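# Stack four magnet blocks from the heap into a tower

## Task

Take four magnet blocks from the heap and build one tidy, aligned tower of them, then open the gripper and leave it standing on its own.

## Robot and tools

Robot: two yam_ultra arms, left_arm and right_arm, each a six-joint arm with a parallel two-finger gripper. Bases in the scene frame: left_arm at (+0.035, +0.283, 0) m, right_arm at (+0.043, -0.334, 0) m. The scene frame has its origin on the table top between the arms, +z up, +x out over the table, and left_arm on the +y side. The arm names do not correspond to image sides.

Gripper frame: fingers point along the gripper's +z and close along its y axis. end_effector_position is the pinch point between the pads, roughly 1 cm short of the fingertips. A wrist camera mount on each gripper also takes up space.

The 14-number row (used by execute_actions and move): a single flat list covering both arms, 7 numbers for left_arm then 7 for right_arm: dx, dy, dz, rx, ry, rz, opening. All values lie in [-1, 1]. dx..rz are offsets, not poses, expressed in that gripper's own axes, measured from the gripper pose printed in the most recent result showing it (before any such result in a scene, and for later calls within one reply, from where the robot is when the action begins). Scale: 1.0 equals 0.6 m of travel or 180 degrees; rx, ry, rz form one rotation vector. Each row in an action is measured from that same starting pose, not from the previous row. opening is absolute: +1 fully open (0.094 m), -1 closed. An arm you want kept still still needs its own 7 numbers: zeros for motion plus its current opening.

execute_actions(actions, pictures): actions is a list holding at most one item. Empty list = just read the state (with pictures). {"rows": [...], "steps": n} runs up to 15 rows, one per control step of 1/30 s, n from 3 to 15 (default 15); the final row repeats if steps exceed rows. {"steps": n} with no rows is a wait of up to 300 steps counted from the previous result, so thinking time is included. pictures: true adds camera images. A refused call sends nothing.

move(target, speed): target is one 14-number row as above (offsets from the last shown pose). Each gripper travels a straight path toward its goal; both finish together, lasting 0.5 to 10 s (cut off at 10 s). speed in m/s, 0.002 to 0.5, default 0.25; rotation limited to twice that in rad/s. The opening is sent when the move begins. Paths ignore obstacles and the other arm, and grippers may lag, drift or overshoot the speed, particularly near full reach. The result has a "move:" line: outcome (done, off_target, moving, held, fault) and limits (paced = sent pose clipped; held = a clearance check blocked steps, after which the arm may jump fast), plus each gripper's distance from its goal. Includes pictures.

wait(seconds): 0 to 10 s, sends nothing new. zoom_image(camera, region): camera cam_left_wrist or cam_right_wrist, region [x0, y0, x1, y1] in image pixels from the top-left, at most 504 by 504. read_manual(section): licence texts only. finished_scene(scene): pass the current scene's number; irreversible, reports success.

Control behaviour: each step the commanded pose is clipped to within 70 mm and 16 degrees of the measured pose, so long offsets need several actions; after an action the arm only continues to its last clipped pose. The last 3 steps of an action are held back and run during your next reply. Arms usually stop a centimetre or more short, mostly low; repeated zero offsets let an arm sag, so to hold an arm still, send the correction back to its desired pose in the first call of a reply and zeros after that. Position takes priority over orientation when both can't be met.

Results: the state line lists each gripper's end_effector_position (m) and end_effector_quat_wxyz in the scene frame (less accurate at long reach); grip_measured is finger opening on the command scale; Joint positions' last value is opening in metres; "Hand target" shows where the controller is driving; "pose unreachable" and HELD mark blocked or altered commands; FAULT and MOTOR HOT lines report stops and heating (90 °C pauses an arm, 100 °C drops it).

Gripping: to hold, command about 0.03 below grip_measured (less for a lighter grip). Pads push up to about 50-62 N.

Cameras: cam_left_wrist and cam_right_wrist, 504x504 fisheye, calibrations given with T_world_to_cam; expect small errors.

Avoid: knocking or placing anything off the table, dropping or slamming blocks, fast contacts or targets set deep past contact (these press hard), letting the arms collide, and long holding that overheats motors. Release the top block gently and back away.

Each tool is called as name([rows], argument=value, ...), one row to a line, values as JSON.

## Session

execute_actions(actions=[])

Scene clock: 0.00 s of 5800.00 s.
left_arm: end_effector_position=(+0.2571, +0.4942, +0.2032) grip_measured=+1.000 end_effector_quat_wxyz=(-0.110, +0.329, +0.913, +0.216) | right_arm: end_effector_position=(+0.6609, +0.0124, +0.1142) grip_measured=+1.000 end_effector_quat_wxyz=(+0.342, +0.154, +0.871, +0.317)
Joint positions: left_arm=[ 0.625  1.51   1.459 -1.328 -0.452  1.234  0.094] | right_arm=[ 0.503  2.638  2.432 -0.396 -0.066  0.878  0.094]
Joint velocities: left_arm=[-0.002 -0.002 -0.002  0.022  0.007 -0.022  0.   ] | right_arm=[ 0.012  0.007 -0.002  0.051 -0.022  0.022  0.   ]
Hand target (left_arm): +0.257, +0.494, +0.207; -0.106, +0.326, +0.913, +0.220
Hand target (right_arm): +0.663, +0.013, +0.130; +0.354, +0.150, +0.865, +0.323
camera_calibration (this result's frames):
cam_left_wrist: T_world_to_cam=[[-0.424335, -0.809595, -0.405581, 0.584729], [-0.741385, 0.0534635, 0.668946, 0.052204], [-0.519892, 0.584549, -0.622908, 0.090137], [0, 0, 0, 1]] pos_world=[0.333686, 0.417913, 0.25838]
cam_right_wrist: T_world_to_cam=[[-0.103452, -0.782689, -0.613756, 0.140837], [-0.978347, 0.191289, -0.0790341, 0.686261], [0.179264, 0.592289, -0.78553, 0.0910242], [0, 0, 0, 1]] pos_world=[0.669654, -0.0749552, 0.21218]

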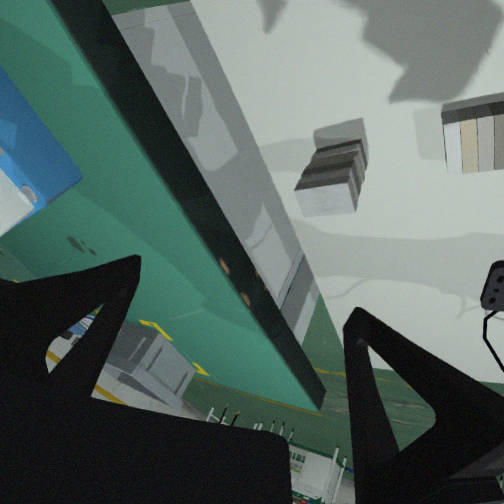

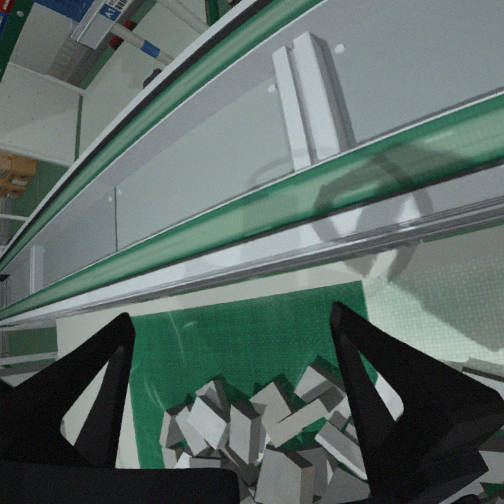

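move(target=[0,0,0,0,0,0,1,0.213,-0.105,-0.398,0.312,0.064,0.2606,0], speed=0.4)

Scene clock: 2.50 s of 5800.00 s.
left_arm: end_effector_position=(+0.2571, +0.4942, +0.2032) grip_measured=+1.000 end_effector_quat_wxyz=(-0.110, +0.329, +0.913, +0.216) | right_arm: end_effector_position=(+0.4051, -0.0768, +0.1356) grip_measured=+0.002 end_effector_quat_wxyz=(+0.001, +0.586, +0.810, +0.016)
Joint positions: left_arm=[ 0.625  1.51   1.459 -1.328 -0.452  1.234  0.094] | right_arm=[ 0.622  2.282  2.304 -1.561 -0.009  1.866  0.047]
Joint velocities: left_arm=[-0.017  0.012 -0.017 -0.081  0.007 -0.037  0.   ] | right_arm=[-0.002 -0.002 -0.002 -0.051 -0.11  -0.022 -0.   ]
Hand target (left_arm): +0.257, +0.494, +0.203; -0.110, +0.329, +0.913, +0.216
Hand target (right_arm): +0.397, -0.077, +0.142; -0.001, +0.586, +0.810, +0.014
Off the commanded pose (left_arm): 0.000 m, 0 deg.
Off the commanded pose (right_arm): 0.010 m, 2 deg.
joint sent to its limit (right arm) — the command would take joint 4 (wrist pitch) past its lower limit, so that joint was sent only as far as its limit.
Kept back: nothing.
move: done
camera_calibration (this result's frames):
cam_left_wrist: T_world_to_cam=[[-0.424335, -0.809595, -0.405581, 0.584729], [-0.741385, 0.0534635, 0.668946, 0.052204], [-0.519892, 0.584549, -0.622908, 0.090137], [0, 0, 0, 1]] pos_world=[0.333686, 0.417913, 0.25838]
cam_right_wrist: T_world_to_cam=[[-0.948599, -0.312873, 0.0476559, 0.346446], [-0.232991, 0.792296, 0.563899, 0.111824], [-0.214186, 0.52381, -0.824468, 0.365921], [0, 0, 0, 1]] pos_world=[0.433067, -0.171877, 0.222122]

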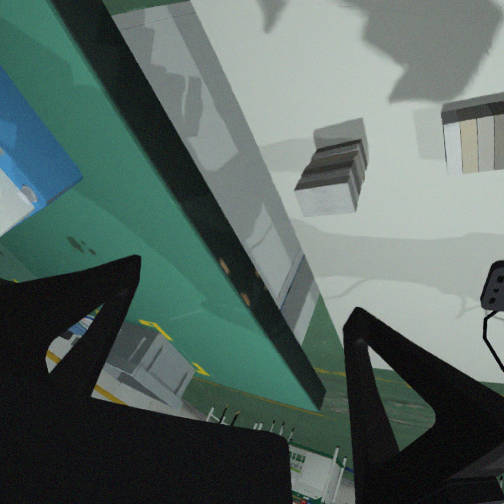

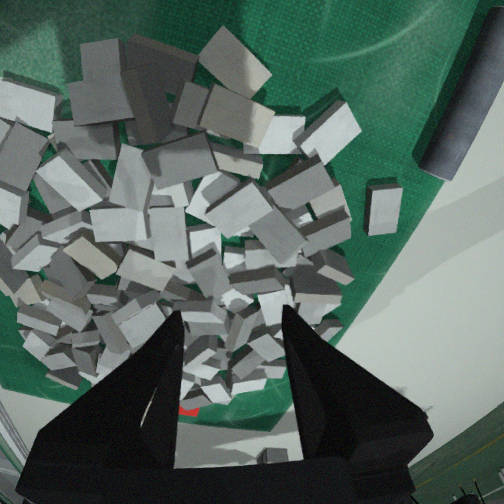

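zoom_image(camera="cam_right_wrist", region=[150, 10, 430, 290])

Region (150, 10, 430, 290) of cam_right_wrist's 504x504 image, scaled by 1.800, with more detail than that image has.

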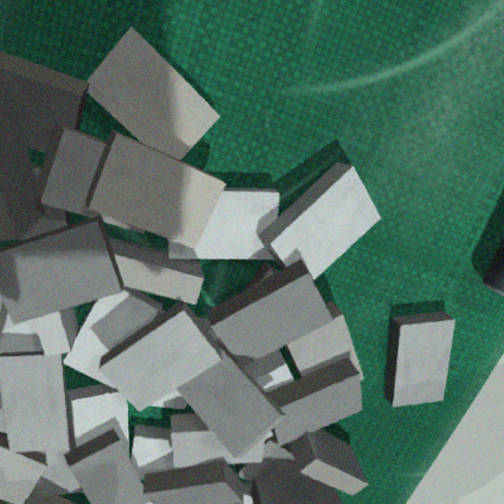

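move(target=[0,0,0,0,0,0,1,0.002,-0.213,0.14,0.009,-0.005,-0.045,-0.15], speed=0.35)

Scene clock: 4.80 s of 5800.00 s.
left_arm: end_effector_position=(+0.2571, +0.4942, +0.2032) grip_measured=+1.000 end_effector_quat_wxyz=(-0.110, +0.329, +0.913, +0.216) | right_arm: end_effector_position=(+0.2873, -0.1121, +0.0417) grip_measured=-0.148 end_effector_quat_wxyz=(-0.007, +0.532, +0.847, -0.004)
Joint positions: left_arm=[ 0.625  1.51   1.459 -1.328 -0.452  1.234  0.094] | right_arm=[ 0.74   1.855  1.285 -1.011 -0.01   1.851  0.04 ]
Joint velocities: left_arm=[-0.012  0.012  0.012 -0.081  0.007 -0.051  0.   ] | right_arm=[-0.002 -0.012 -0.007 -0.022 -0.037 -0.022  0.   ]
Hand target (left_arm): +0.257, +0.494, +0.203; -0.110, +0.329, +0.913, +0.216
Hand target (right_arm): +0.286, -0.114, +0.045; +0.000, +0.528, +0.849, -0.001
Off the commanded pose (left_arm): 0.000 m, 0 deg.
Off the commanded pose (right_arm): 0.007 m, 1 deg.
Kept back: nothing.
move: done
camera_calibration (this result's frames):
cam_left_wrist: T_world_to_cam=[[-0.424335, -0.809595, -0.405581, 0.584729], [-0.741385, 0.0534635, 0.668946, 0.052204], [-0.519892, 0.584549, -0.622908, 0.090137], [0, 0, 0, 1]] pos_world=[0.333686, 0.417913, 0.25838]
cam_right_wrist: T_world_to_cam=[[-0.896945, -0.433083, 0.0890481, 0.198134], [-0.317102, 0.770452, 0.553037, 0.187403], [-0.308118, 0.467806, -0.828384, 0.302659], [0, 0, 0, 1]] pos_world=[0.330396, -0.200163, 0.129434]

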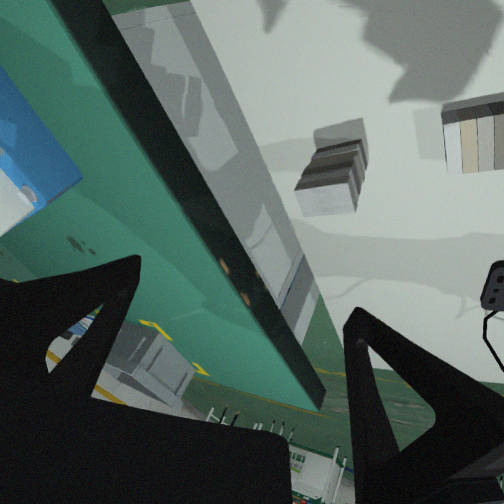

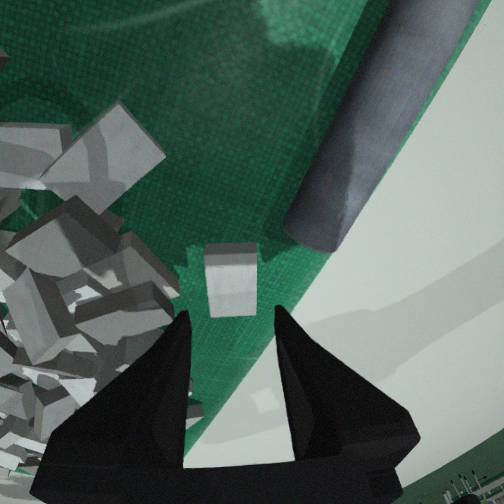

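execute_actions(actions=[])

move(target=[0,0,0,0,0,0,1,0,0,0.052,0,0,0,-0.22], speed=0.1)

Scene clock: 5.23 s of 5800.00 s.
left_arm: end_effector_position=(+0.2571, +0.4942, +0.2032) grip_measured=+1.000 end_effector_quat_wxyz=(-0.110, +0.329, +0.913, +0.216) | right_arm: end_effector_position=(+0.2876, -0.1118, +0.0417) grip_measured=-0.148 end_effector_quat_wxyz=(-0.006, +0.532, +0.847, -0.003)
Joint positions: left_arm=[ 0.625  1.51   1.459 -1.328 -0.452  1.234  0.094] | right_arm=[ 0.74   1.855  1.285 -1.01  -0.01   1.851  0.04 ]
Joint velocities: left_arm=[-0.007 -0.012 -0.017  0.007 -0.095  0.037  0.   ] | right_arm=[-0.002 -0.002 -0.002 -0.022  0.007 -0.007  0.   ]
Hand target (left_arm): +0.257, +0.494, +0.203; -0.110, +0.329, +0.913, +0.216
Hand target (right_arm): +0.286, -0.114, +0.045; +0.000, +0.528, +0.849, -0.001
Off the commanded pose (left_arm): 0.000 m, 0 deg.
Off the commanded pose (right_arm): 0.007 m, 1 deg.
Kept back: nothing.
Steps of this call (steps 1 to 13: nothing new was sent). Readings (end_effector_position):
1: left_arm (+0.2571, +0.4942, +0.2032) | right_arm (+0.2874, -0.1120, +0.0417)
2: left_arm (+0.2571, +0.4942, +0.2032) | right_arm (+0.2874, -0.1120, +0.0417)
4: left_arm (+0.2571, +0.4942, +0.2032) | right_arm (+0.2874, -0.1120, +0.0417)
8: left_arm (+0.2571, +0.4942, +0.2032) | right_arm (+0.2875, -0.1119, +0.0417)
13: the state above
camera_calibration (this result's frames):
cam_left_wrist: T_world_to_cam=[[-0.424335, -0.809595, -0.405581, 0.584729], [-0.741385, 0.0534635, 0.668946, 0.052204], [-0.519892, 0.584549, -0.622908, 0.090137], [0, 0, 0, 1]] pos_world=[0.333686, 0.417913, 0.25838]
cam_right_wrist: T_world_to_cam=[[-0.897045, -0.433173, 0.0875873, 0.198577], [-0.317731, 0.769889, 0.553459, 0.1874], [-0.307176, 0.468649, -0.828258, 0.302443], [0, 0, 0, 1]] pos_world=[0.330579, -0.199999, 0.129389]

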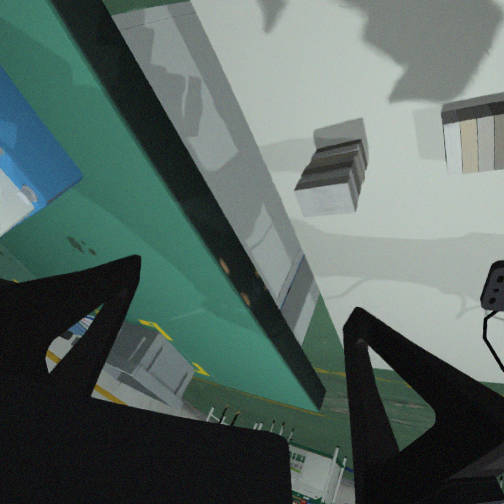

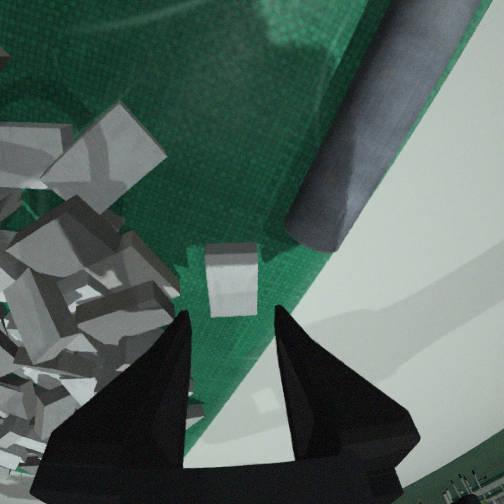

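Scene clock: 6.17 s of 5800.00 s.
left_arm: end_effector_position=(+0.2571, +0.4942, +0.2032) grip_measured=+1.000 end_effector_quat_wxyz=(-0.110, +0.329, +0.913, +0.216) | right_arm: end_effector_position=(+0.2899, -0.1097, +0.0138) grip_measured=-0.218 end_effector_quat_wxyz=(-0.005, +0.532, +0.847, +0.001)
Joint positions: left_arm=[ 0.625  1.51   1.459 -1.328 -0.452  1.234  0.094] | right_arm=[ 0.74   1.897  1.222 -0.895 -0.01   1.851  0.037]
Joint velocities: left_arm=[-0.017 -0.017  0.002 -0.007  0.022  0.007  0.   ] | right_arm=[-0.007 -0.007  0.002 -0.022  0.007  0.037 -0.001]
Hand target (left_arm): +0.257, +0.494, +0.203; -0.110, +0.329, +0.913, +0.216
Hand target (right_arm): +0.288, -0.112, +0.011; -0.006, +0.532, +0.847, -0.003
Off the commanded pose (left_arm): 0.000 m, 0 deg.
Off the commanded pose (right_arm): 0.005 m, 1 deg.
Kept back: nothing.
move: done
camera_calibration (this result's frames):
cam_left_wrist: T_world_to_cam=[[-0.424335, -0.809595, -0.405581, 0.584729], [-0.741385, 0.0534635, 0.668946, 0.052204], [-0.519892, 0.584549, -0.622908, 0.090137], [0, 0, 0, 1]] pos_world=[0.333686, 0.417913, 0.25838]
cam_right_wrist: T_world_to_cam=[[-0.897657, -0.433721, 0.0780872, 0.204279], [-0.321833, 0.766221, 0.556174, 0.20271], [-0.301056, 0.474123, -0.827389, 0.277904], [0, 0, 0, 1]] pos_world=[0.332276, -0.198481, 0.101241]

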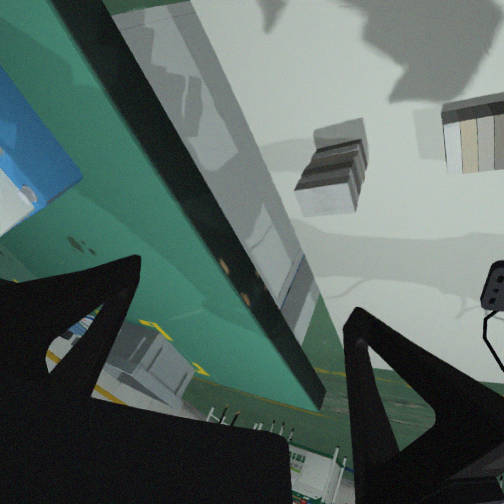

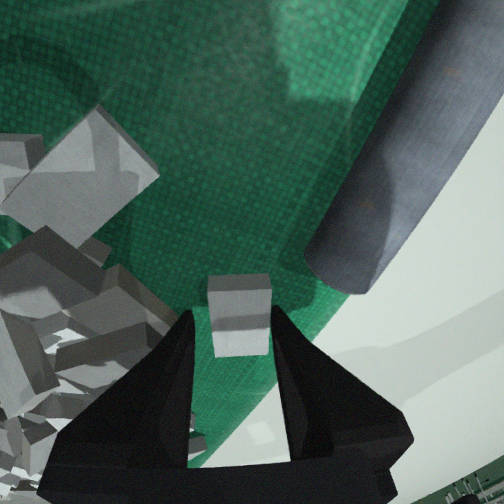

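move(target=[0,0,0,0,0,0,1,0,0,0.004,0,0,0,-0.52])

move(target=[0,0,0,0,0,0,1,0,0,-0.08,0,0,0,-0.52])

move(target=[0,0,0,0,0,0,1,-0.25,-0.005,-0.01,0,0,0,-0.52])

Scene clock: 7.10 s of 5800.00 s.
left_arm: end_effector_position=(+0.2571, +0.4942, +0.2032) grip_measured=+1.000 end_effector_quat_wxyz=(-0.110, +0.329, +0.913, +0.216) | right_arm: end_effector_position=(+0.2912, -0.1084, +0.0138) grip_measured=-0.477 end_effector_quat_wxyz=(-0.004, +0.532, +0.847, +0.005)
Joint positions: left_arm=[ 0.625  1.51   1.459 -1.328 -0.452  1.234  0.094] | right_arm=[ 0.74   1.897  1.222 -0.888 -0.011  1.851  0.025]
Joint velocities: left_arm=[ 0.012 -0.012  0.012 -0.081  0.037 -0.037  0.   ] | right_arm=[ 0.002  0.012 -0.027 -0.037 -0.022 -0.051  0.   ]
Hand target (left_arm): +0.257, +0.494, +0.203; -0.110, +0.329, +0.913, +0.216
Hand target (right_arm): +0.290, -0.110, +0.011; -0.005, +0.532, +0.847, +0.002
Off the commanded pose (left_arm): 0.000 m, 0 deg.
Off the commanded pose (right_arm): 0.003 m, 0 deg.
Kept back: nothing.
move: done
camera_calibration (this result's frames):
cam_left_wrist: T_world_to_cam=[[-0.424335, -0.809595, -0.405581, 0.584729], [-0.741385, 0.0534635, 0.668946, 0.052204], [-0.519892, 0.584549, -0.622908, 0.090137], [0, 0, 0, 1]] pos_world=[0.333686, 0.417913, 0.25838]
cam_right_wrist: T_world_to_cam=[[-0.898022, -0.434127, 0.0713499, 0.206123], [-0.324563, 0.763209, 0.558722, 0.202544], [-0.297011, 0.478587, -0.82628, 0.27696], [0, 0, 0, 1]] pos_world=[0.333101, -0.19765, 0.100973]

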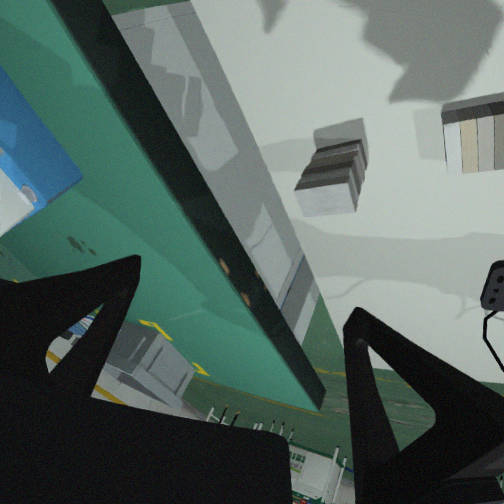

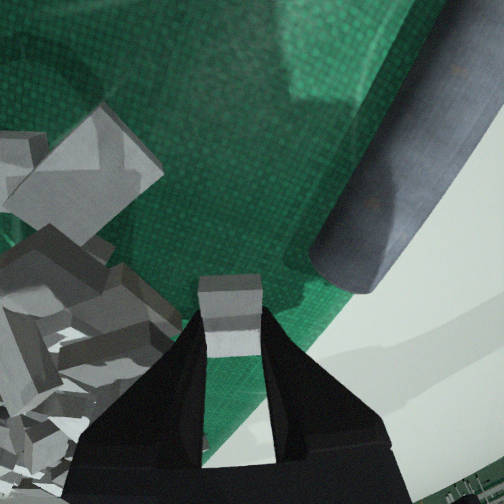

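Scene clock: 8.10 s of 5800.00 s.
left_arm: end_effector_position=(+0.2571, +0.4942, +0.2032) grip_measured=+1.000 end_effector_quat_wxyz=(-0.110, +0.329, +0.913, +0.216) | right_arm: end_effector_position=(+0.2875, -0.1116, +0.0504) grip_measured=-0.477 end_effector_quat_wxyz=(-0.007, +0.532, +0.847, -0.005)
Joint positions: left_arm=[ 0.625  1.51   1.459 -1.328 -0.452  1.234  0.094] | right_arm=[ 0.74   1.849  1.313 -1.048 -0.011  1.851  0.025]
Joint velocities: left_arm=[-0.007 -0.007 -0.017  0.022 -0.007 -0.007  0.   ] | right_arm=[-0.002 -0.017  0.012 -0.007 -0.022 -0.066 -0.001]
Hand target (left_arm): +0.257, +0.494, +0.203; -0.110, +0.329, +0.913, +0.216
Hand target (right_arm): +0.290, -0.109, +0.061; -0.004, +0.532, +0.847, +0.005
Off the commanded pose (left_arm): 0.000 m, 0 deg.
Off the commanded pose (right_arm): 0.012 m, 1 deg.
Kept back: nothing.
move: off_target (right_arm)
camera_calibration (this result's frames):
cam_left_wrist: T_world_to_cam=[[-0.424335, -0.809595, -0.405581, 0.584729], [-0.741385, 0.0534635, 0.668946, 0.052204], [-0.519892, 0.584549, -0.622908, 0.090137], [0, 0, 0, 1]] pos_world=[0.333686, 0.417913, 0.25838]
cam_right_wrist: T_world_to_cam=[[-0.896702, -0.432986, 0.0919188, 0.197538], [-0.315568, 0.77097, 0.553193, 0.181915], [-0.310392, 0.467043, -0.827966, 0.31026], [0, 0, 0, 1]] pos_world=[0.330841, -0.199624, 0.138094]

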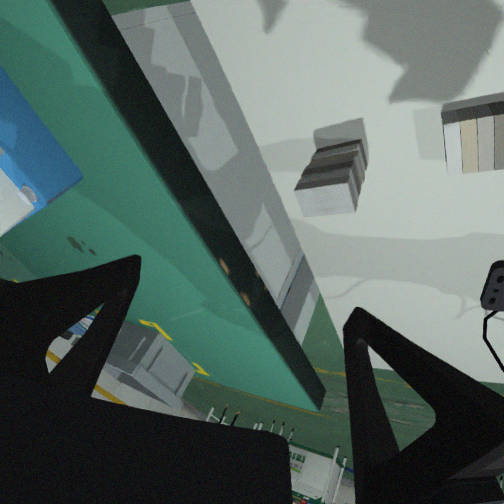

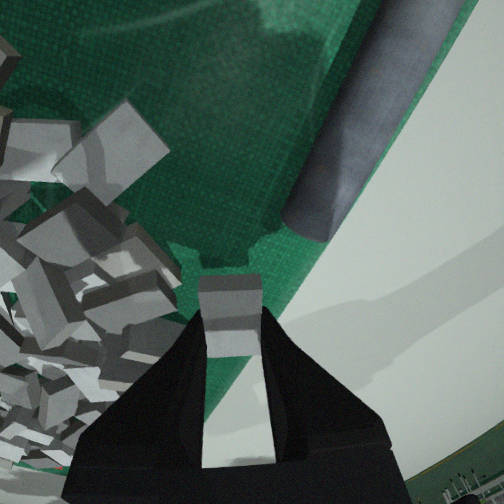

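Scene clock: 9.37 s of 5800.00 s.
left_arm: end_effector_position=(+0.2571, +0.4942, +0.2032) grip_measured=+1.000 end_effector_quat_wxyz=(-0.110, +0.329, +0.913, +0.216) | right_arm: end_effector_position=(+0.3468, -0.2456, +0.0490) grip_measured=-0.477 end_effector_quat_wxyz=(-0.015, +0.536, +0.844, -0.005)
Joint positions: left_arm=[ 0.625  1.51   1.459 -1.328 -0.452  1.234  0.094] | right_arm=[ 0.281  1.812  1.258 -1.045 -0.017  1.403  0.025]
Joint velocities: left_arm=[ 0.007  0.002  0.017 -0.037 -0.095 -0.037  0.   ] | right_arm=[ 0.002  0.002  0.002 -0.066 -0.066 -0.022 -0.001]
Hand target (left_arm): +0.257, +0.494, +0.203; -0.110, +0.329, +0.913, +0.216
Hand target (right_arm): +0.349, -0.246, +0.057; -0.008, +0.532, +0.847, -0.001
Off the commanded pose (left_arm): 0.000 m, 0 deg.
Off the commanded pose (right_arm): 0.008 m, 1 deg.
Kept back: nothing.
move: done
camera_calibration (this result's frames):
cam_left_wrist: T_world_to_cam=[[-0.424335, -0.809595, -0.405581, 0.584729], [-0.741385, 0.0534635, 0.668946, 0.052204], [-0.519892, 0.584549, -0.622908, 0.090137], [0, 0, 0, 1]] pos_world=[0.333686, 0.417913, 0.25838]
cam_right_wrist: T_world_to_cam=[[-0.900155, -0.424076, 0.0993987, 0.19583], [-0.299995, 0.769067, 0.564393, 0.298286], [-0.315789, 0.478222, -0.8195, 0.394293], [0, 0, 0, 1]] pos_world=[0.390275, -0.334915, 0.135307]

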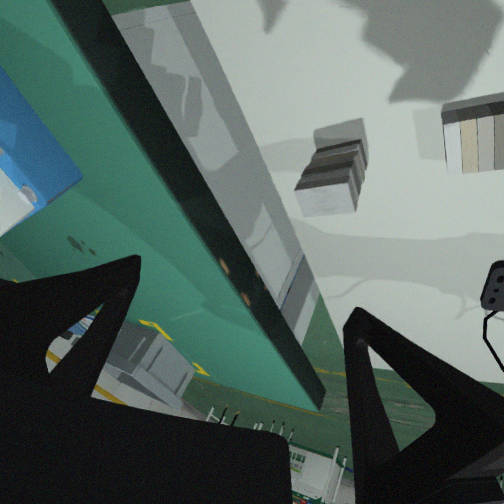

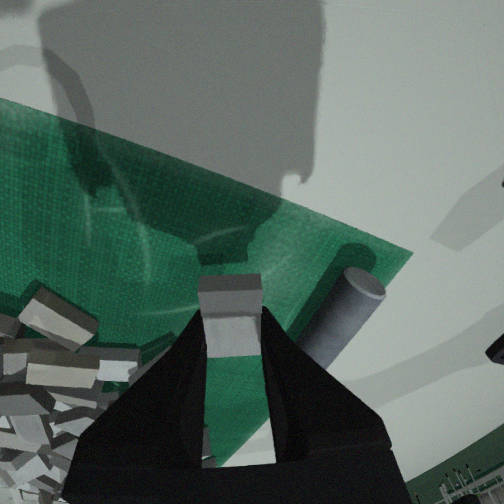

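move(target=[0,0,0,0,0,0,1,0,0,0.062,0,0,-0.19,-0.52], speed=0.2)

move(target=[0,0,0,0,0,0,1,0,0,0,0,0,0,-0.2])

move(target=[0,0,0,0,0,0,1,0,0,-0.12,0,0,0,-0.2])

Scene clock: 11.63 s of 5800.00 s.
left_arm: end_effector_position=(+0.2571, +0.4942, +0.2032) grip_measured=+1.000 end_effector_quat_wxyz=(-0.110, +0.329, +0.913, +0.216) | right_arm: end_effector_position=(+0.3469, -0.2456, +0.0148) grip_measured=-0.476 end_effector_quat_wxyz=(-0.016, +0.269, +0.963, +0.000)
Joint positions: left_arm=[ 0.625  1.51   1.459 -1.328 -0.452  1.234  0.094] | right_arm=[ 0.281  1.86   1.175 -0.913 -0.017  0.815  0.025]
Joint velocities: left_arm=[ 0.007 -0.007 -0.002 -0.007  0.022 -0.066  0.   ] | right_arm=[ 0.007 -0.007  0.002  0.007  0.037 -0.007 -0.   ]
Hand target (left_arm): +0.257, +0.494, +0.203; -0.110, +0.329, +0.913, +0.216
Hand target (right_arm): +0.346, -0.246, +0.012; -0.016, +0.265, +0.964, +0.000
Off the commanded pose (left_arm): 0.000 m, 0 deg.
Off the commanded pose (right_arm): 0.003 m, 1 deg.
Kept back: nothing.
move: done
camera_calibration (this result's frames):
cam_left_wrist: T_world_to_cam=[[-0.424335, -0.809595, -0.405581, 0.584729], [-0.741385, 0.0534635, 0.668946, 0.052204], [-0.519892, 0.584549, -0.622908, 0.090137], [0, 0, 0, 1]] pos_world=[0.333686, 0.417913, 0.25838]
cam_right_wrist: T_world_to_cam=[[-0.514118, -0.853658, 0.0833752, -0.0398071], [-0.67607, 0.463138, 0.573091, 0.372803], [-0.527838, 0.238269, -0.815239, 0.380895], [0, 0, 0, 1]] pos_world=[0.432626, -0.297396, 0.100189]

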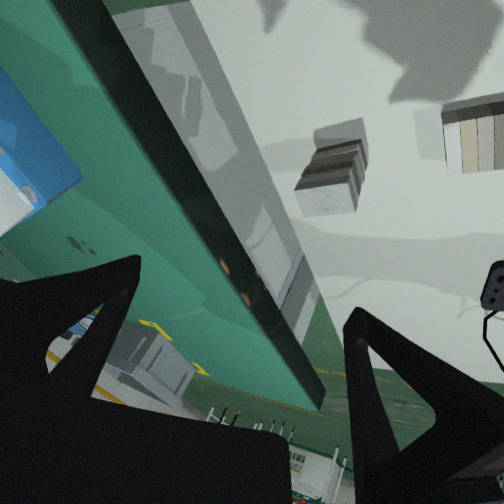

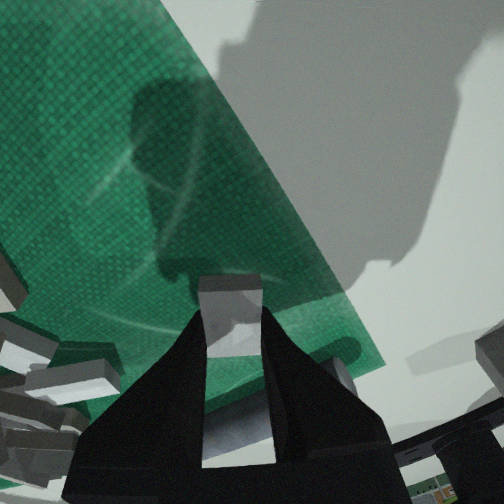

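Scene clock: 12.13 s of 5800.00 s.
left_arm: end_effector_position=(+0.2571, +0.4942, +0.2032) grip_measured=+1.000 end_effector_quat_wxyz=(-0.110, +0.329, +0.913, +0.216) | right_arm: end_effector_position=(+0.3469, -0.2456, +0.0148) grip_measured=-0.202 end_effector_quat_wxyz=(-0.016, +0.269, +0.963, +0.000)
Joint positions: left_arm=[ 0.625  1.51   1.459 -1.328 -0.452  1.234  0.094] | right_arm=[ 0.281  1.86   1.175 -0.913 -0.017  0.815  0.038]
Joint velocities: left_arm=[ 0.017 -0.002  0.022  0.037  0.007  0.022  0.   ] | right_arm=[-0.002 -0.017  0.002 -0.007 -0.081 -0.095 -0.   ]
Hand target (left_arm): +0.257, +0.494, +0.203; -0.110, +0.329, +0.913, +0.216
Hand target (right_arm): +0.347, -0.246, +0.015; -0.016, +0.269, +0.963, +0.000
Off the commanded pose (left_arm): 0.000 m, 0 deg.
Off the commanded pose (right_arm): 0.000 m, 0 deg.
Kept back: nothing.
move: done
camera_calibration (this result's frames):
cam_left_wrist: T_world_to_cam=[[-0.424335, -0.809595, -0.405581, 0.584729], [-0.741385, 0.0534635, 0.668946, 0.052204], [-0.519892, 0.584549, -0.622908, 0.090137], [0, 0, 0, 1]] pos_world=[0.333686, 0.417913, 0.25838]
cam_right_wrist: T_world_to_cam=[[-0.513793, -0.853855, 0.0833635, -0.0399682], [-0.676248, 0.462873, 0.573094, 0.3728], [-0.527926, 0.238077, -0.815238, 0.380878], [0, 0, 0, 1]] pos_world=[0.432645, -0.297364, 0.100189]

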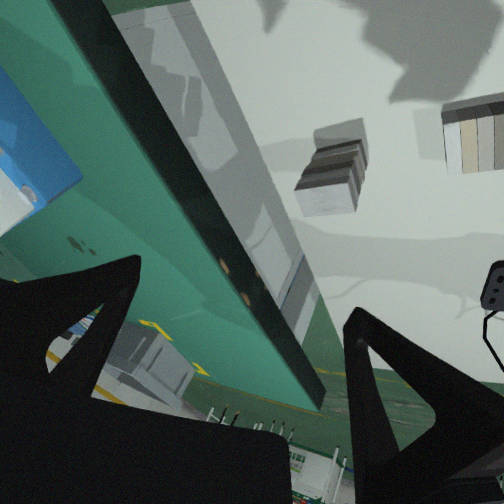

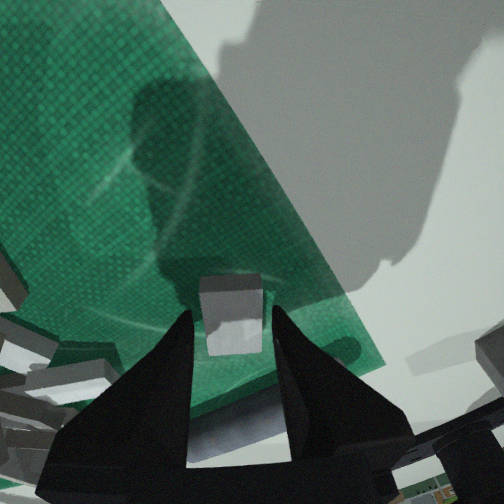

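Scene clock: 13.20 s of 5800.00 s.
left_arm: end_effector_position=(+0.2571, +0.4942, +0.2032) grip_measured=+1.000 end_effector_quat_wxyz=(-0.110, +0.329, +0.913, +0.216) | right_arm: end_effector_position=(+0.3438, -0.2465, +0.0783) grip_measured=-0.202 end_effector_quat_wxyz=(-0.026, +0.269, +0.963, -0.006)
Joint positions: left_arm=[ 0.625  1.51   1.459 -1.328 -0.452  1.234  0.094] | right_arm=[ 0.281  1.792  1.354 -1.182 -0.017  0.815  0.038]
Joint velocities: left_arm=[ 0.007 -0.027 -0.007 -0.007 -0.007 -0.051  0.   ] | right_arm=[ 0.012 -0.012  0.002 -0.037  0.007  0.007 -0.001]
Hand target (left_arm): +0.257, +0.494, +0.203; -0.110, +0.329, +0.913, +0.216
Hand target (right_arm): +0.348, -0.245, +0.087; -0.016, +0.269, +0.963, +0.000
Off the commanded pose (left_arm): 0.000 m, 0 deg.
Off the commanded pose (right_arm): 0.010 m, 1 deg.
Kept back: nothing.
move: done
camera_calibration (this result's frames):
cam_left_wrist: T_world_to_cam=[[-0.424335, -0.809595, -0.405581, 0.584729], [-0.741385, 0.0534635, 0.668946, 0.052204], [-0.519892, 0.584549, -0.622908, 0.090137], [0, 0, 0, 1]] pos_world=[0.333686, 0.417913, 0.25838]
cam_right_wrist: T_world_to_cam=[[-0.511808, -0.853304, 0.0996242, -0.0494405], [-0.663692, 0.466359, 0.584827, 0.330334], [-0.545496, 0.233199, -0.805017, 0.435193], [0, 0, 0, 1]] pos_world=[0.431332, -0.297729, 0.162075]

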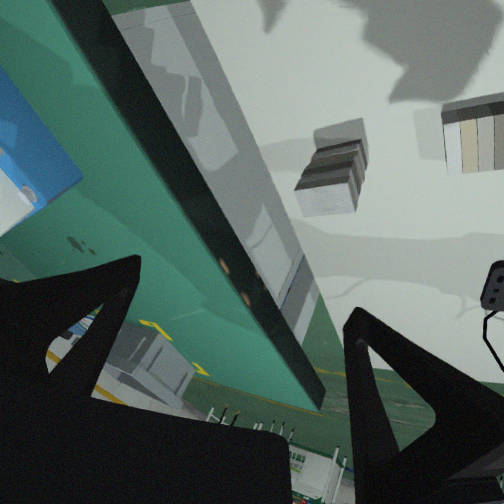

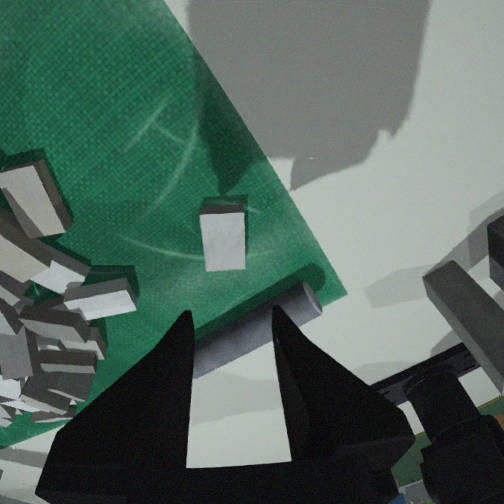

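move(target=[0,0,0,0,0,0,1,0.057,0.142,0.02,0,0,-0.482,-0.2], speed=0.4)

Scene clock: 15.97 s of 5800.00 s.
left_arm: end_effector_position=(+0.2571, +0.4942, +0.2032) grip_measured=+1.000 end_effector_quat_wxyz=(-0.110, +0.329, +0.913, +0.216) | right_arm: end_effector_position=(+0.3544, -0.1646, +0.0604) grip_measured=-0.202 end_effector_quat_wxyz=(-0.033, -0.458, +0.888, +0.008)
Joint positions: left_arm=[ 0.625  1.51   1.459 -1.328 -0.452  1.234  0.094] | right_arm=[ 0.498  1.976  1.525 -1.185 -0.017 -0.465  0.038]
Joint velocities: left_arm=[-0.002  0.007  0.012 -0.007  0.037 -0.051  0.   ] | right_arm=[ 0.002 -0.002  0.007  0.022  0.037 -0.007 -0.001]
Hand target (left_arm): +0.257, +0.494, +0.203; -0.110, +0.329, +0.913, +0.216
Hand target (right_arm): +0.359, -0.158, +0.065; -0.024, -0.466, +0.884, +0.012
Off the commanded pose (left_arm): 0.000 m, 0 deg.
Off the commanded pose (right_arm): 0.011 m, 2 deg.
Kept back: nothing.
move: off_target (right_arm)
camera_calibration (this result's frames):
cam_left_wrist: T_world_to_cam=[[-0.424335, -0.809595, -0.405581, 0.584729], [-0.741385, 0.0534635, 0.668946, 0.052204], [-0.519892, 0.584549, -0.622908, 0.090137], [0, 0, 0, 1]] pos_world=[0.333686, 0.417913, 0.25838]
cam_right_wrist: T_world_to_cam=[[0.816035, -0.577196, 0.0305206, -0.393373], [-0.480143, -0.647531, 0.591748, 0.0608597], [-0.321792, -0.497542, -0.805545, 0.207943], [0, 0, 0, 1]] pos_world=[0.417142, -0.0841848, 0.1435]

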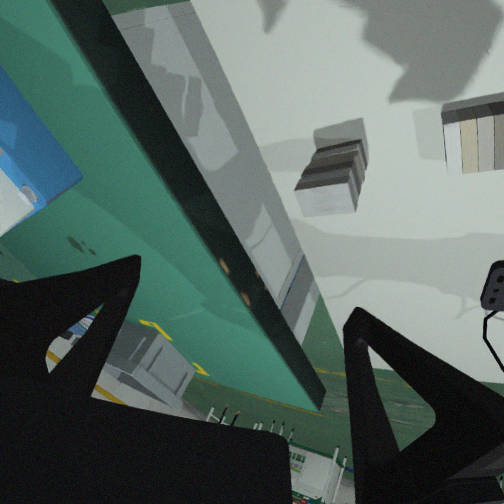

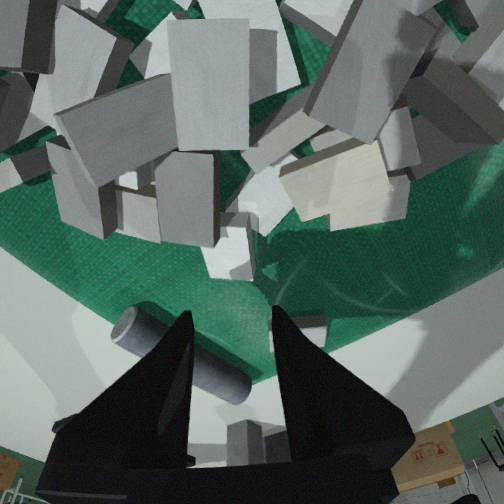

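move(target=[0,0,0,0,0,0,1,0,0.012,0.06,0.014,-0.016,-0.005,-0.25], speed=0.15)

Scene clock: 17.23 s of 5800.00 s.
left_arm: end_effector_position=(+0.2571, +0.4942, +0.2032) grip_measured=+1.000 end_effector_quat_wxyz=(-0.110, +0.329, +0.913, +0.216) | right_arm: end_effector_position=(+0.3421, -0.1694, +0.0190) grip_measured=-0.248 end_effector_quat_wxyz=(-0.026, -0.462, +0.886, -0.002)
Joint positions: left_arm=[ 0.625  1.51   1.459 -1.328 -0.452  1.234  0.094] | right_arm=[ 0.513  1.962  1.333 -0.994  0.004 -0.459  0.035]
Joint velocities: left_arm=[-0.007 -0.007 -0.002 -0.051 -0.022  0.051  0.   ] | right_arm=[-0.007  0.002 -0.007  0.051 -0.037 -0.051 -0.001]
Hand target (left_arm): +0.257, +0.494, +0.203; -0.110, +0.329, +0.913, +0.216
Hand target (right_arm): +0.347, -0.162, +0.025; -0.001, -0.466, +0.885, +0.000
Off the commanded pose (left_arm): 0.000 m, 0 deg.
Off the commanded pose (right_arm): 0.011 m, 3 deg.
Kept back: nothing.
move: off_target (right_arm)
camera_calibration (this result's frames):
cam_left_wrist: T_world_to_cam=[[-0.424335, -0.809595, -0.405581, 0.584729], [-0.741385, 0.0534635, 0.668946, 0.052204], [-0.519892, 0.584549, -0.622908, 0.090137], [0, 0, 0, 1]] pos_world=[0.333686, 0.417913, 0.25838]
cam_right_wrist: T_world_to_cam=[[0.821022, -0.568191, 0.0555119, -0.38547], [-0.486604, -0.645631, 0.588538, 0.0789023], [-0.298562, -0.510215, -0.806562, 0.158165], [0, 0, 0, 1]] pos_world=[0.402096, -0.0873804, 0.102531]

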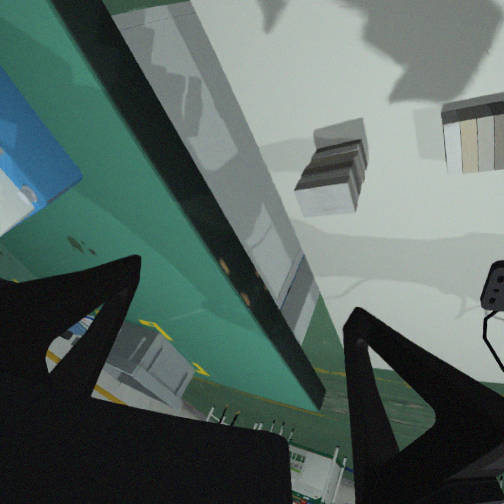

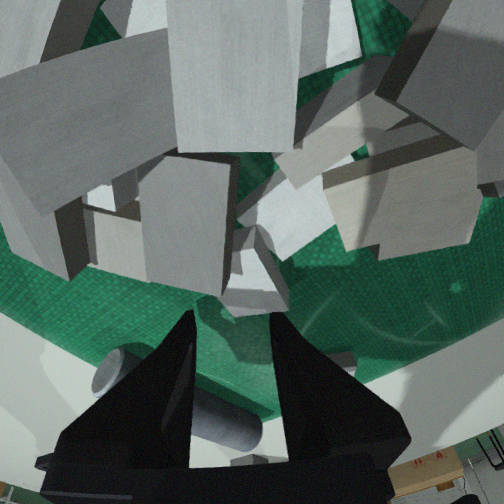

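move(target=[0,0,0,0,0,0,1,0,0,-0.09,0,0,0,-0.2])

move(target=[0,0,0,0,0,0,1,-0.11,0.021,-0.015,0.01,-0.012,0,-0.2])

Scene clock: 18.50 s of 5800.00 s.
left_arm: end_effector_position=(+0.2571, +0.4942, +0.2032) grip_measured=+1.000 end_effector_quat_wxyz=(-0.110, +0.329, +0.913, +0.216) | right_arm: end_effector_position=(+0.3385, -0.1714, +0.0625) grip_measured=-0.202 end_effector_quat_wxyz=(-0.042, -0.462, +0.886, -0.003)
Joint positions: left_arm=[ 0.625  1.51   1.459 -1.328 -0.452  1.234  0.094] | right_arm=[ 0.513  1.927  1.462 -1.19   0.004 -0.459  0.038]
Joint velocities: left_arm=[-0.012  0.002  0.002 -0.095  0.037  0.022  0.   ] | right_arm=[ 0.002 -0.002 -0.012  0.066 -0.007 -0.022 -0.001]
Hand target (left_arm): +0.257, +0.494, +0.203; -0.110, +0.329, +0.913, +0.216
Hand target (right_arm): +0.343, -0.167, +0.073; -0.026, -0.463, +0.886, -0.002
Off the commanded pose (left_arm): 0.000 m, 0 deg.
Off the commanded pose (right_arm): 0.013 m, 2 deg.
Kept back: nothing.
move: off_target (right_arm)
camera_calibration (this result's frames):
cam_left_wrist: T_world_to_cam=[[-0.424335, -0.809595, -0.405581, 0.584729], [-0.741385, 0.0534635, 0.668946, 0.052204], [-0.519892, 0.584549, -0.622908, 0.090137], [0, 0, 0, 1]] pos_world=[0.333686, 0.417913, 0.25838]
cam_right_wrist: T_world_to_cam=[[0.822366, -0.567452, 0.0413753, -0.38551], [-0.469954, -0.636476, 0.611589, 0.0448113], [-0.320713, -0.522395, -0.790093, 0.195528], [0, 0, 0, 1]] pos_world=[0.400798, -0.0880939, 0.14303]

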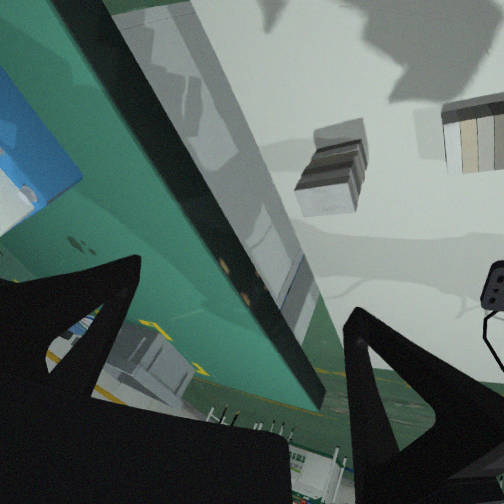

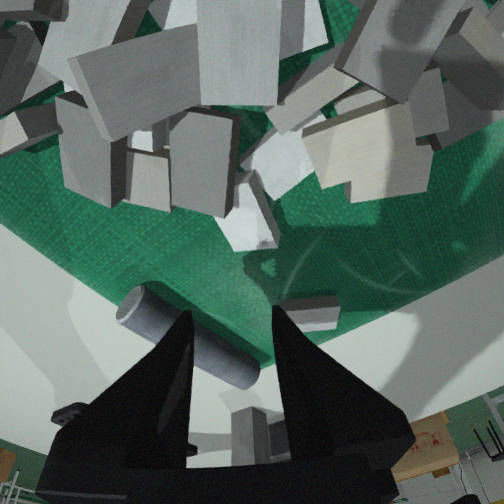

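Scene clock: 19.47 s of 5800.00 s.
left_arm: end_effector_position=(+0.2571, +0.4942, +0.2032) grip_measured=+1.000 end_effector_quat_wxyz=(-0.110, +0.329, +0.913, +0.216) | right_arm: end_effector_position=(+0.3612, -0.1138, +0.0616) grip_measured=-0.202 end_effector_quat_wxyz=(-0.028, -0.466, +0.885, -0.006)
Joint positions: left_arm=[ 0.625  1.51   1.459 -1.328 -0.452  1.234  0.094] | right_arm=[ 0.616  2.093  1.702 -1.238  0.006 -0.363  0.038]
Joint velocities: left_arm=[-0.002 -0.002 -0.022 -0.095 -0.051 -0.066  0.   ] | right_arm=[ 0.012 -0.002 -0.002 -0.022  0.095 -0.022 -0.   ]
Hand target (left_arm): +0.257, +0.494, +0.203; -0.110, +0.329, +0.913, +0.216
Hand target (right_arm): +0.367, -0.110, +0.067; -0.019, -0.463, +0.886, -0.009
Off the commanded pose (left_arm): 0.000 m, 0 deg.
Off the commanded pose (right_arm): 0.008 m, 1 deg.
Kept back: nothing.
move: done
camera_calibration (this result's frames):
cam_left_wrist: T_world_to_cam=[[-0.424335, -0.809595, -0.405581, 0.584729], [-0.741385, 0.0534635, 0.668946, 0.052204], [-0.519892, 0.584549, -0.622908, 0.090137], [0, 0, 0, 1]] pos_world=[0.333686, 0.417913, 0.25838]
cam_right_wrist: T_world_to_cam=[[0.825064, -0.561831, 0.0601212, -0.37292], [-0.481802, -0.643942, 0.594311, 0.0971549], [-0.295188, -0.519311, -0.801985, 0.22407], [0, 0, 0, 1]] pos_world=[0.420635, -0.0305941, 0.144381]

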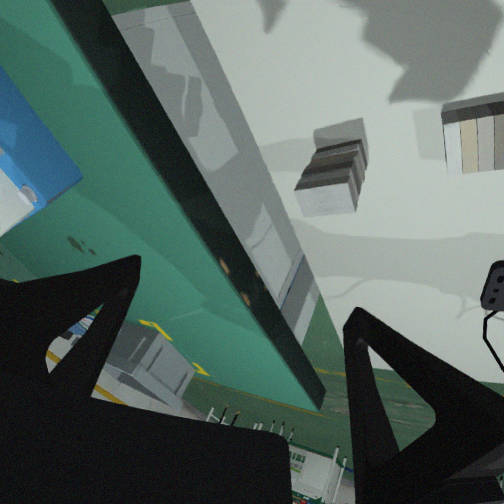

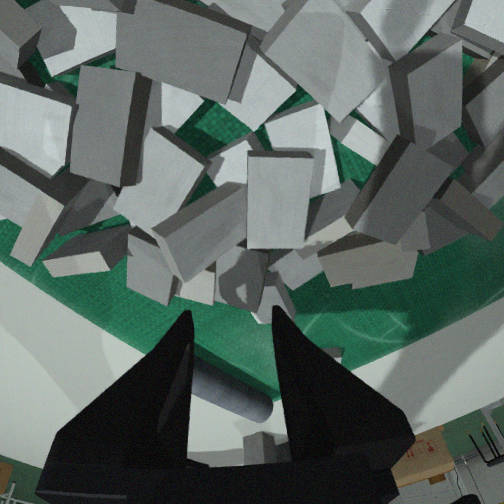

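move(target=[0,0,0,0,0,0,1,-0.092,-0.034,-0.006,0.008,-0.012,0,-0.25])

Scene clock: 20.70 s of 5800.00 s.
left_arm: end_effector_position=(+0.2571, +0.4942, +0.2032) grip_measured=+1.000 end_effector_quat_wxyz=(-0.110, +0.329, +0.913, +0.216) | right_arm: end_effector_position=(+0.4054, -0.0835, +0.0568) grip_measured=-0.248 end_effector_quat_wxyz=(-0.016, -0.465, +0.885, -0.006)
Joint positions: left_arm=[ 0.625  1.51   1.459 -1.328 -0.452  1.234  0.094] | right_arm=[ 0.616  2.303  2.024 -1.324  0.008 -0.361  0.035]
Joint velocities: left_arm=[-0.002 -0.012 -0.012  0.051 -0.037  0.007  0.   ] | right_arm=[-0.007 -0.017 -0.002 -0.037 -0.022 -0.037 -0.   ]
Hand target (left_arm): +0.257, +0.494, +0.203; -0.110, +0.329, +0.913, +0.216
Hand target (right_arm): +0.410, -0.080, +0.063; -0.005, -0.466, +0.885, -0.009
Off the commanded pose (left_arm): 0.000 m, 0 deg.
Off the commanded pose (right_arm): 0.007 m, 1 deg.
Kept back: nothing.
move: done
camera_calibration (this result's frames):
cam_left_wrist: T_world_to_cam=[[-0.424335, -0.809595, -0.405581, 0.584729], [-0.741385, 0.0534635, 0.668946, 0.052204], [-0.519892, 0.584549, -0.622908, 0.090137], [0, 0, 0, 1]] pos_world=[0.333686, 0.417913, 0.25838]
cam_right_wrist: T_world_to_cam=[[0.823062, -0.563522, 0.0707938, -0.392071], [-0.495065, -0.650751, 0.575703, 0.146644], [-0.278352, -0.508887, -0.814588, 0.24377], [0, 0, 0, 1]] pos_world=[0.463151, -0.00146073, 0.141905]

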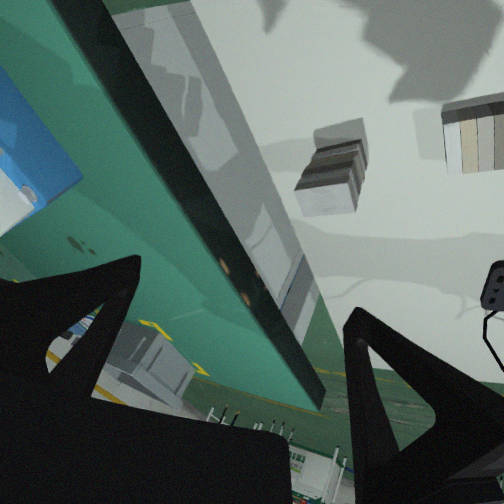

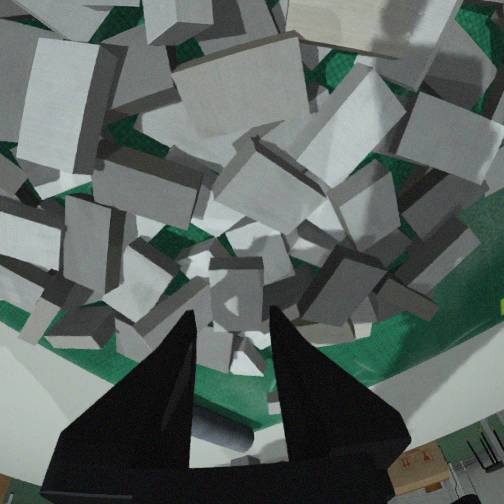

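Good. Descend to z≈0.036.

move(target=[0,0,0,0,0,0,1,0,-0.004,0.036,0,0,0,-0.25], speed=0.08)

Scene clock: 21.77 s of 5800.00 s.
left_arm: end_effector_position=(+0.2571, +0.4942, +0.2032) grip_measured=+1.000 end_effector_quat_wxyz=(-0.110, +0.329, +0.913, +0.216) | right_arm: end_effector_position=(+0.4055, -0.0835, +0.0422) grip_measured=-0.248 end_effector_quat_wxyz=(-0.014, -0.465, +0.885, -0.005)
Joint positions: left_arm=[ 0.625  1.51   1.459 -1.328 -0.452  1.234  0.094] | right_arm=[ 0.616  2.303  1.966 -1.262  0.008 -0.362  0.035]
Joint velocities: left_arm=[-0.012  0.002 -0.022  0.007 -0.037 -0.022  0.   ] | right_arm=[ 0.002 -0.007 -0.012  0.051  0.037 -0.051 -0.001]
Hand target (left_arm): +0.257, +0.494, +0.203; -0.110, +0.329, +0.913, +0.216
Hand target (right_arm): +0.407, -0.086, +0.035; -0.016, -0.465, +0.885, -0.006
Off the commanded pose (left_arm): 0.000 m, 0 deg.
Off the commanded pose (right_arm): 0.007 m, 0 deg.
Kept back: nothing.
move: done
camera_calibration (this result's frames):
cam_left_wrist: T_world_to_cam=[[-0.424335, -0.809595, -0.405581, 0.584729], [-0.741385, 0.0534635, 0.668946, 0.052204], [-0.519892, 0.584549, -0.622908, 0.090137], [0, 0, 0, 1]] pos_world=[0.333686, 0.417913, 0.25838]
cam_right_wrist: T_world_to_cam=[[0.823008, -0.563396, 0.072409, -0.391122], [-0.49697, -0.652441, 0.572137, 0.155956], [-0.275097, -0.506858, -0.816956, 0.230879], [0, 0, 0, 1]] pos_world=[0.462916, -0.00158096, 0.12771]

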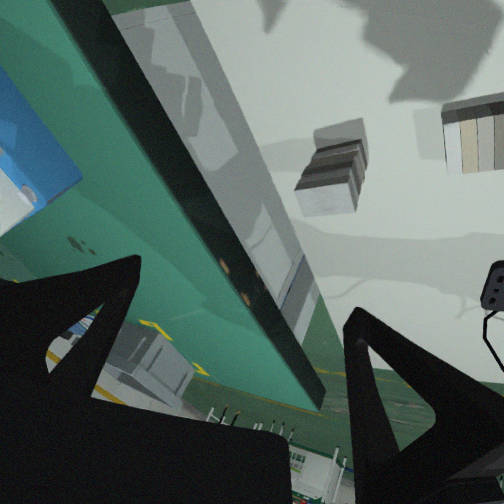

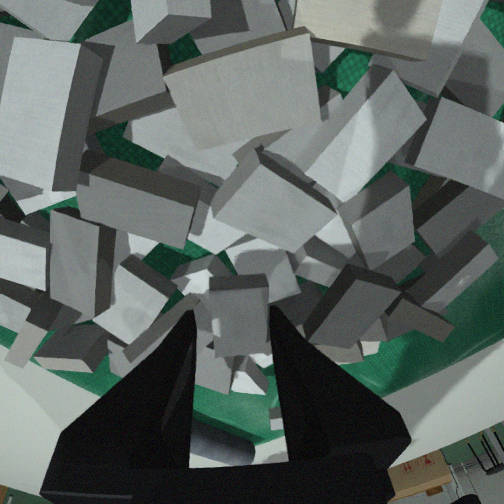

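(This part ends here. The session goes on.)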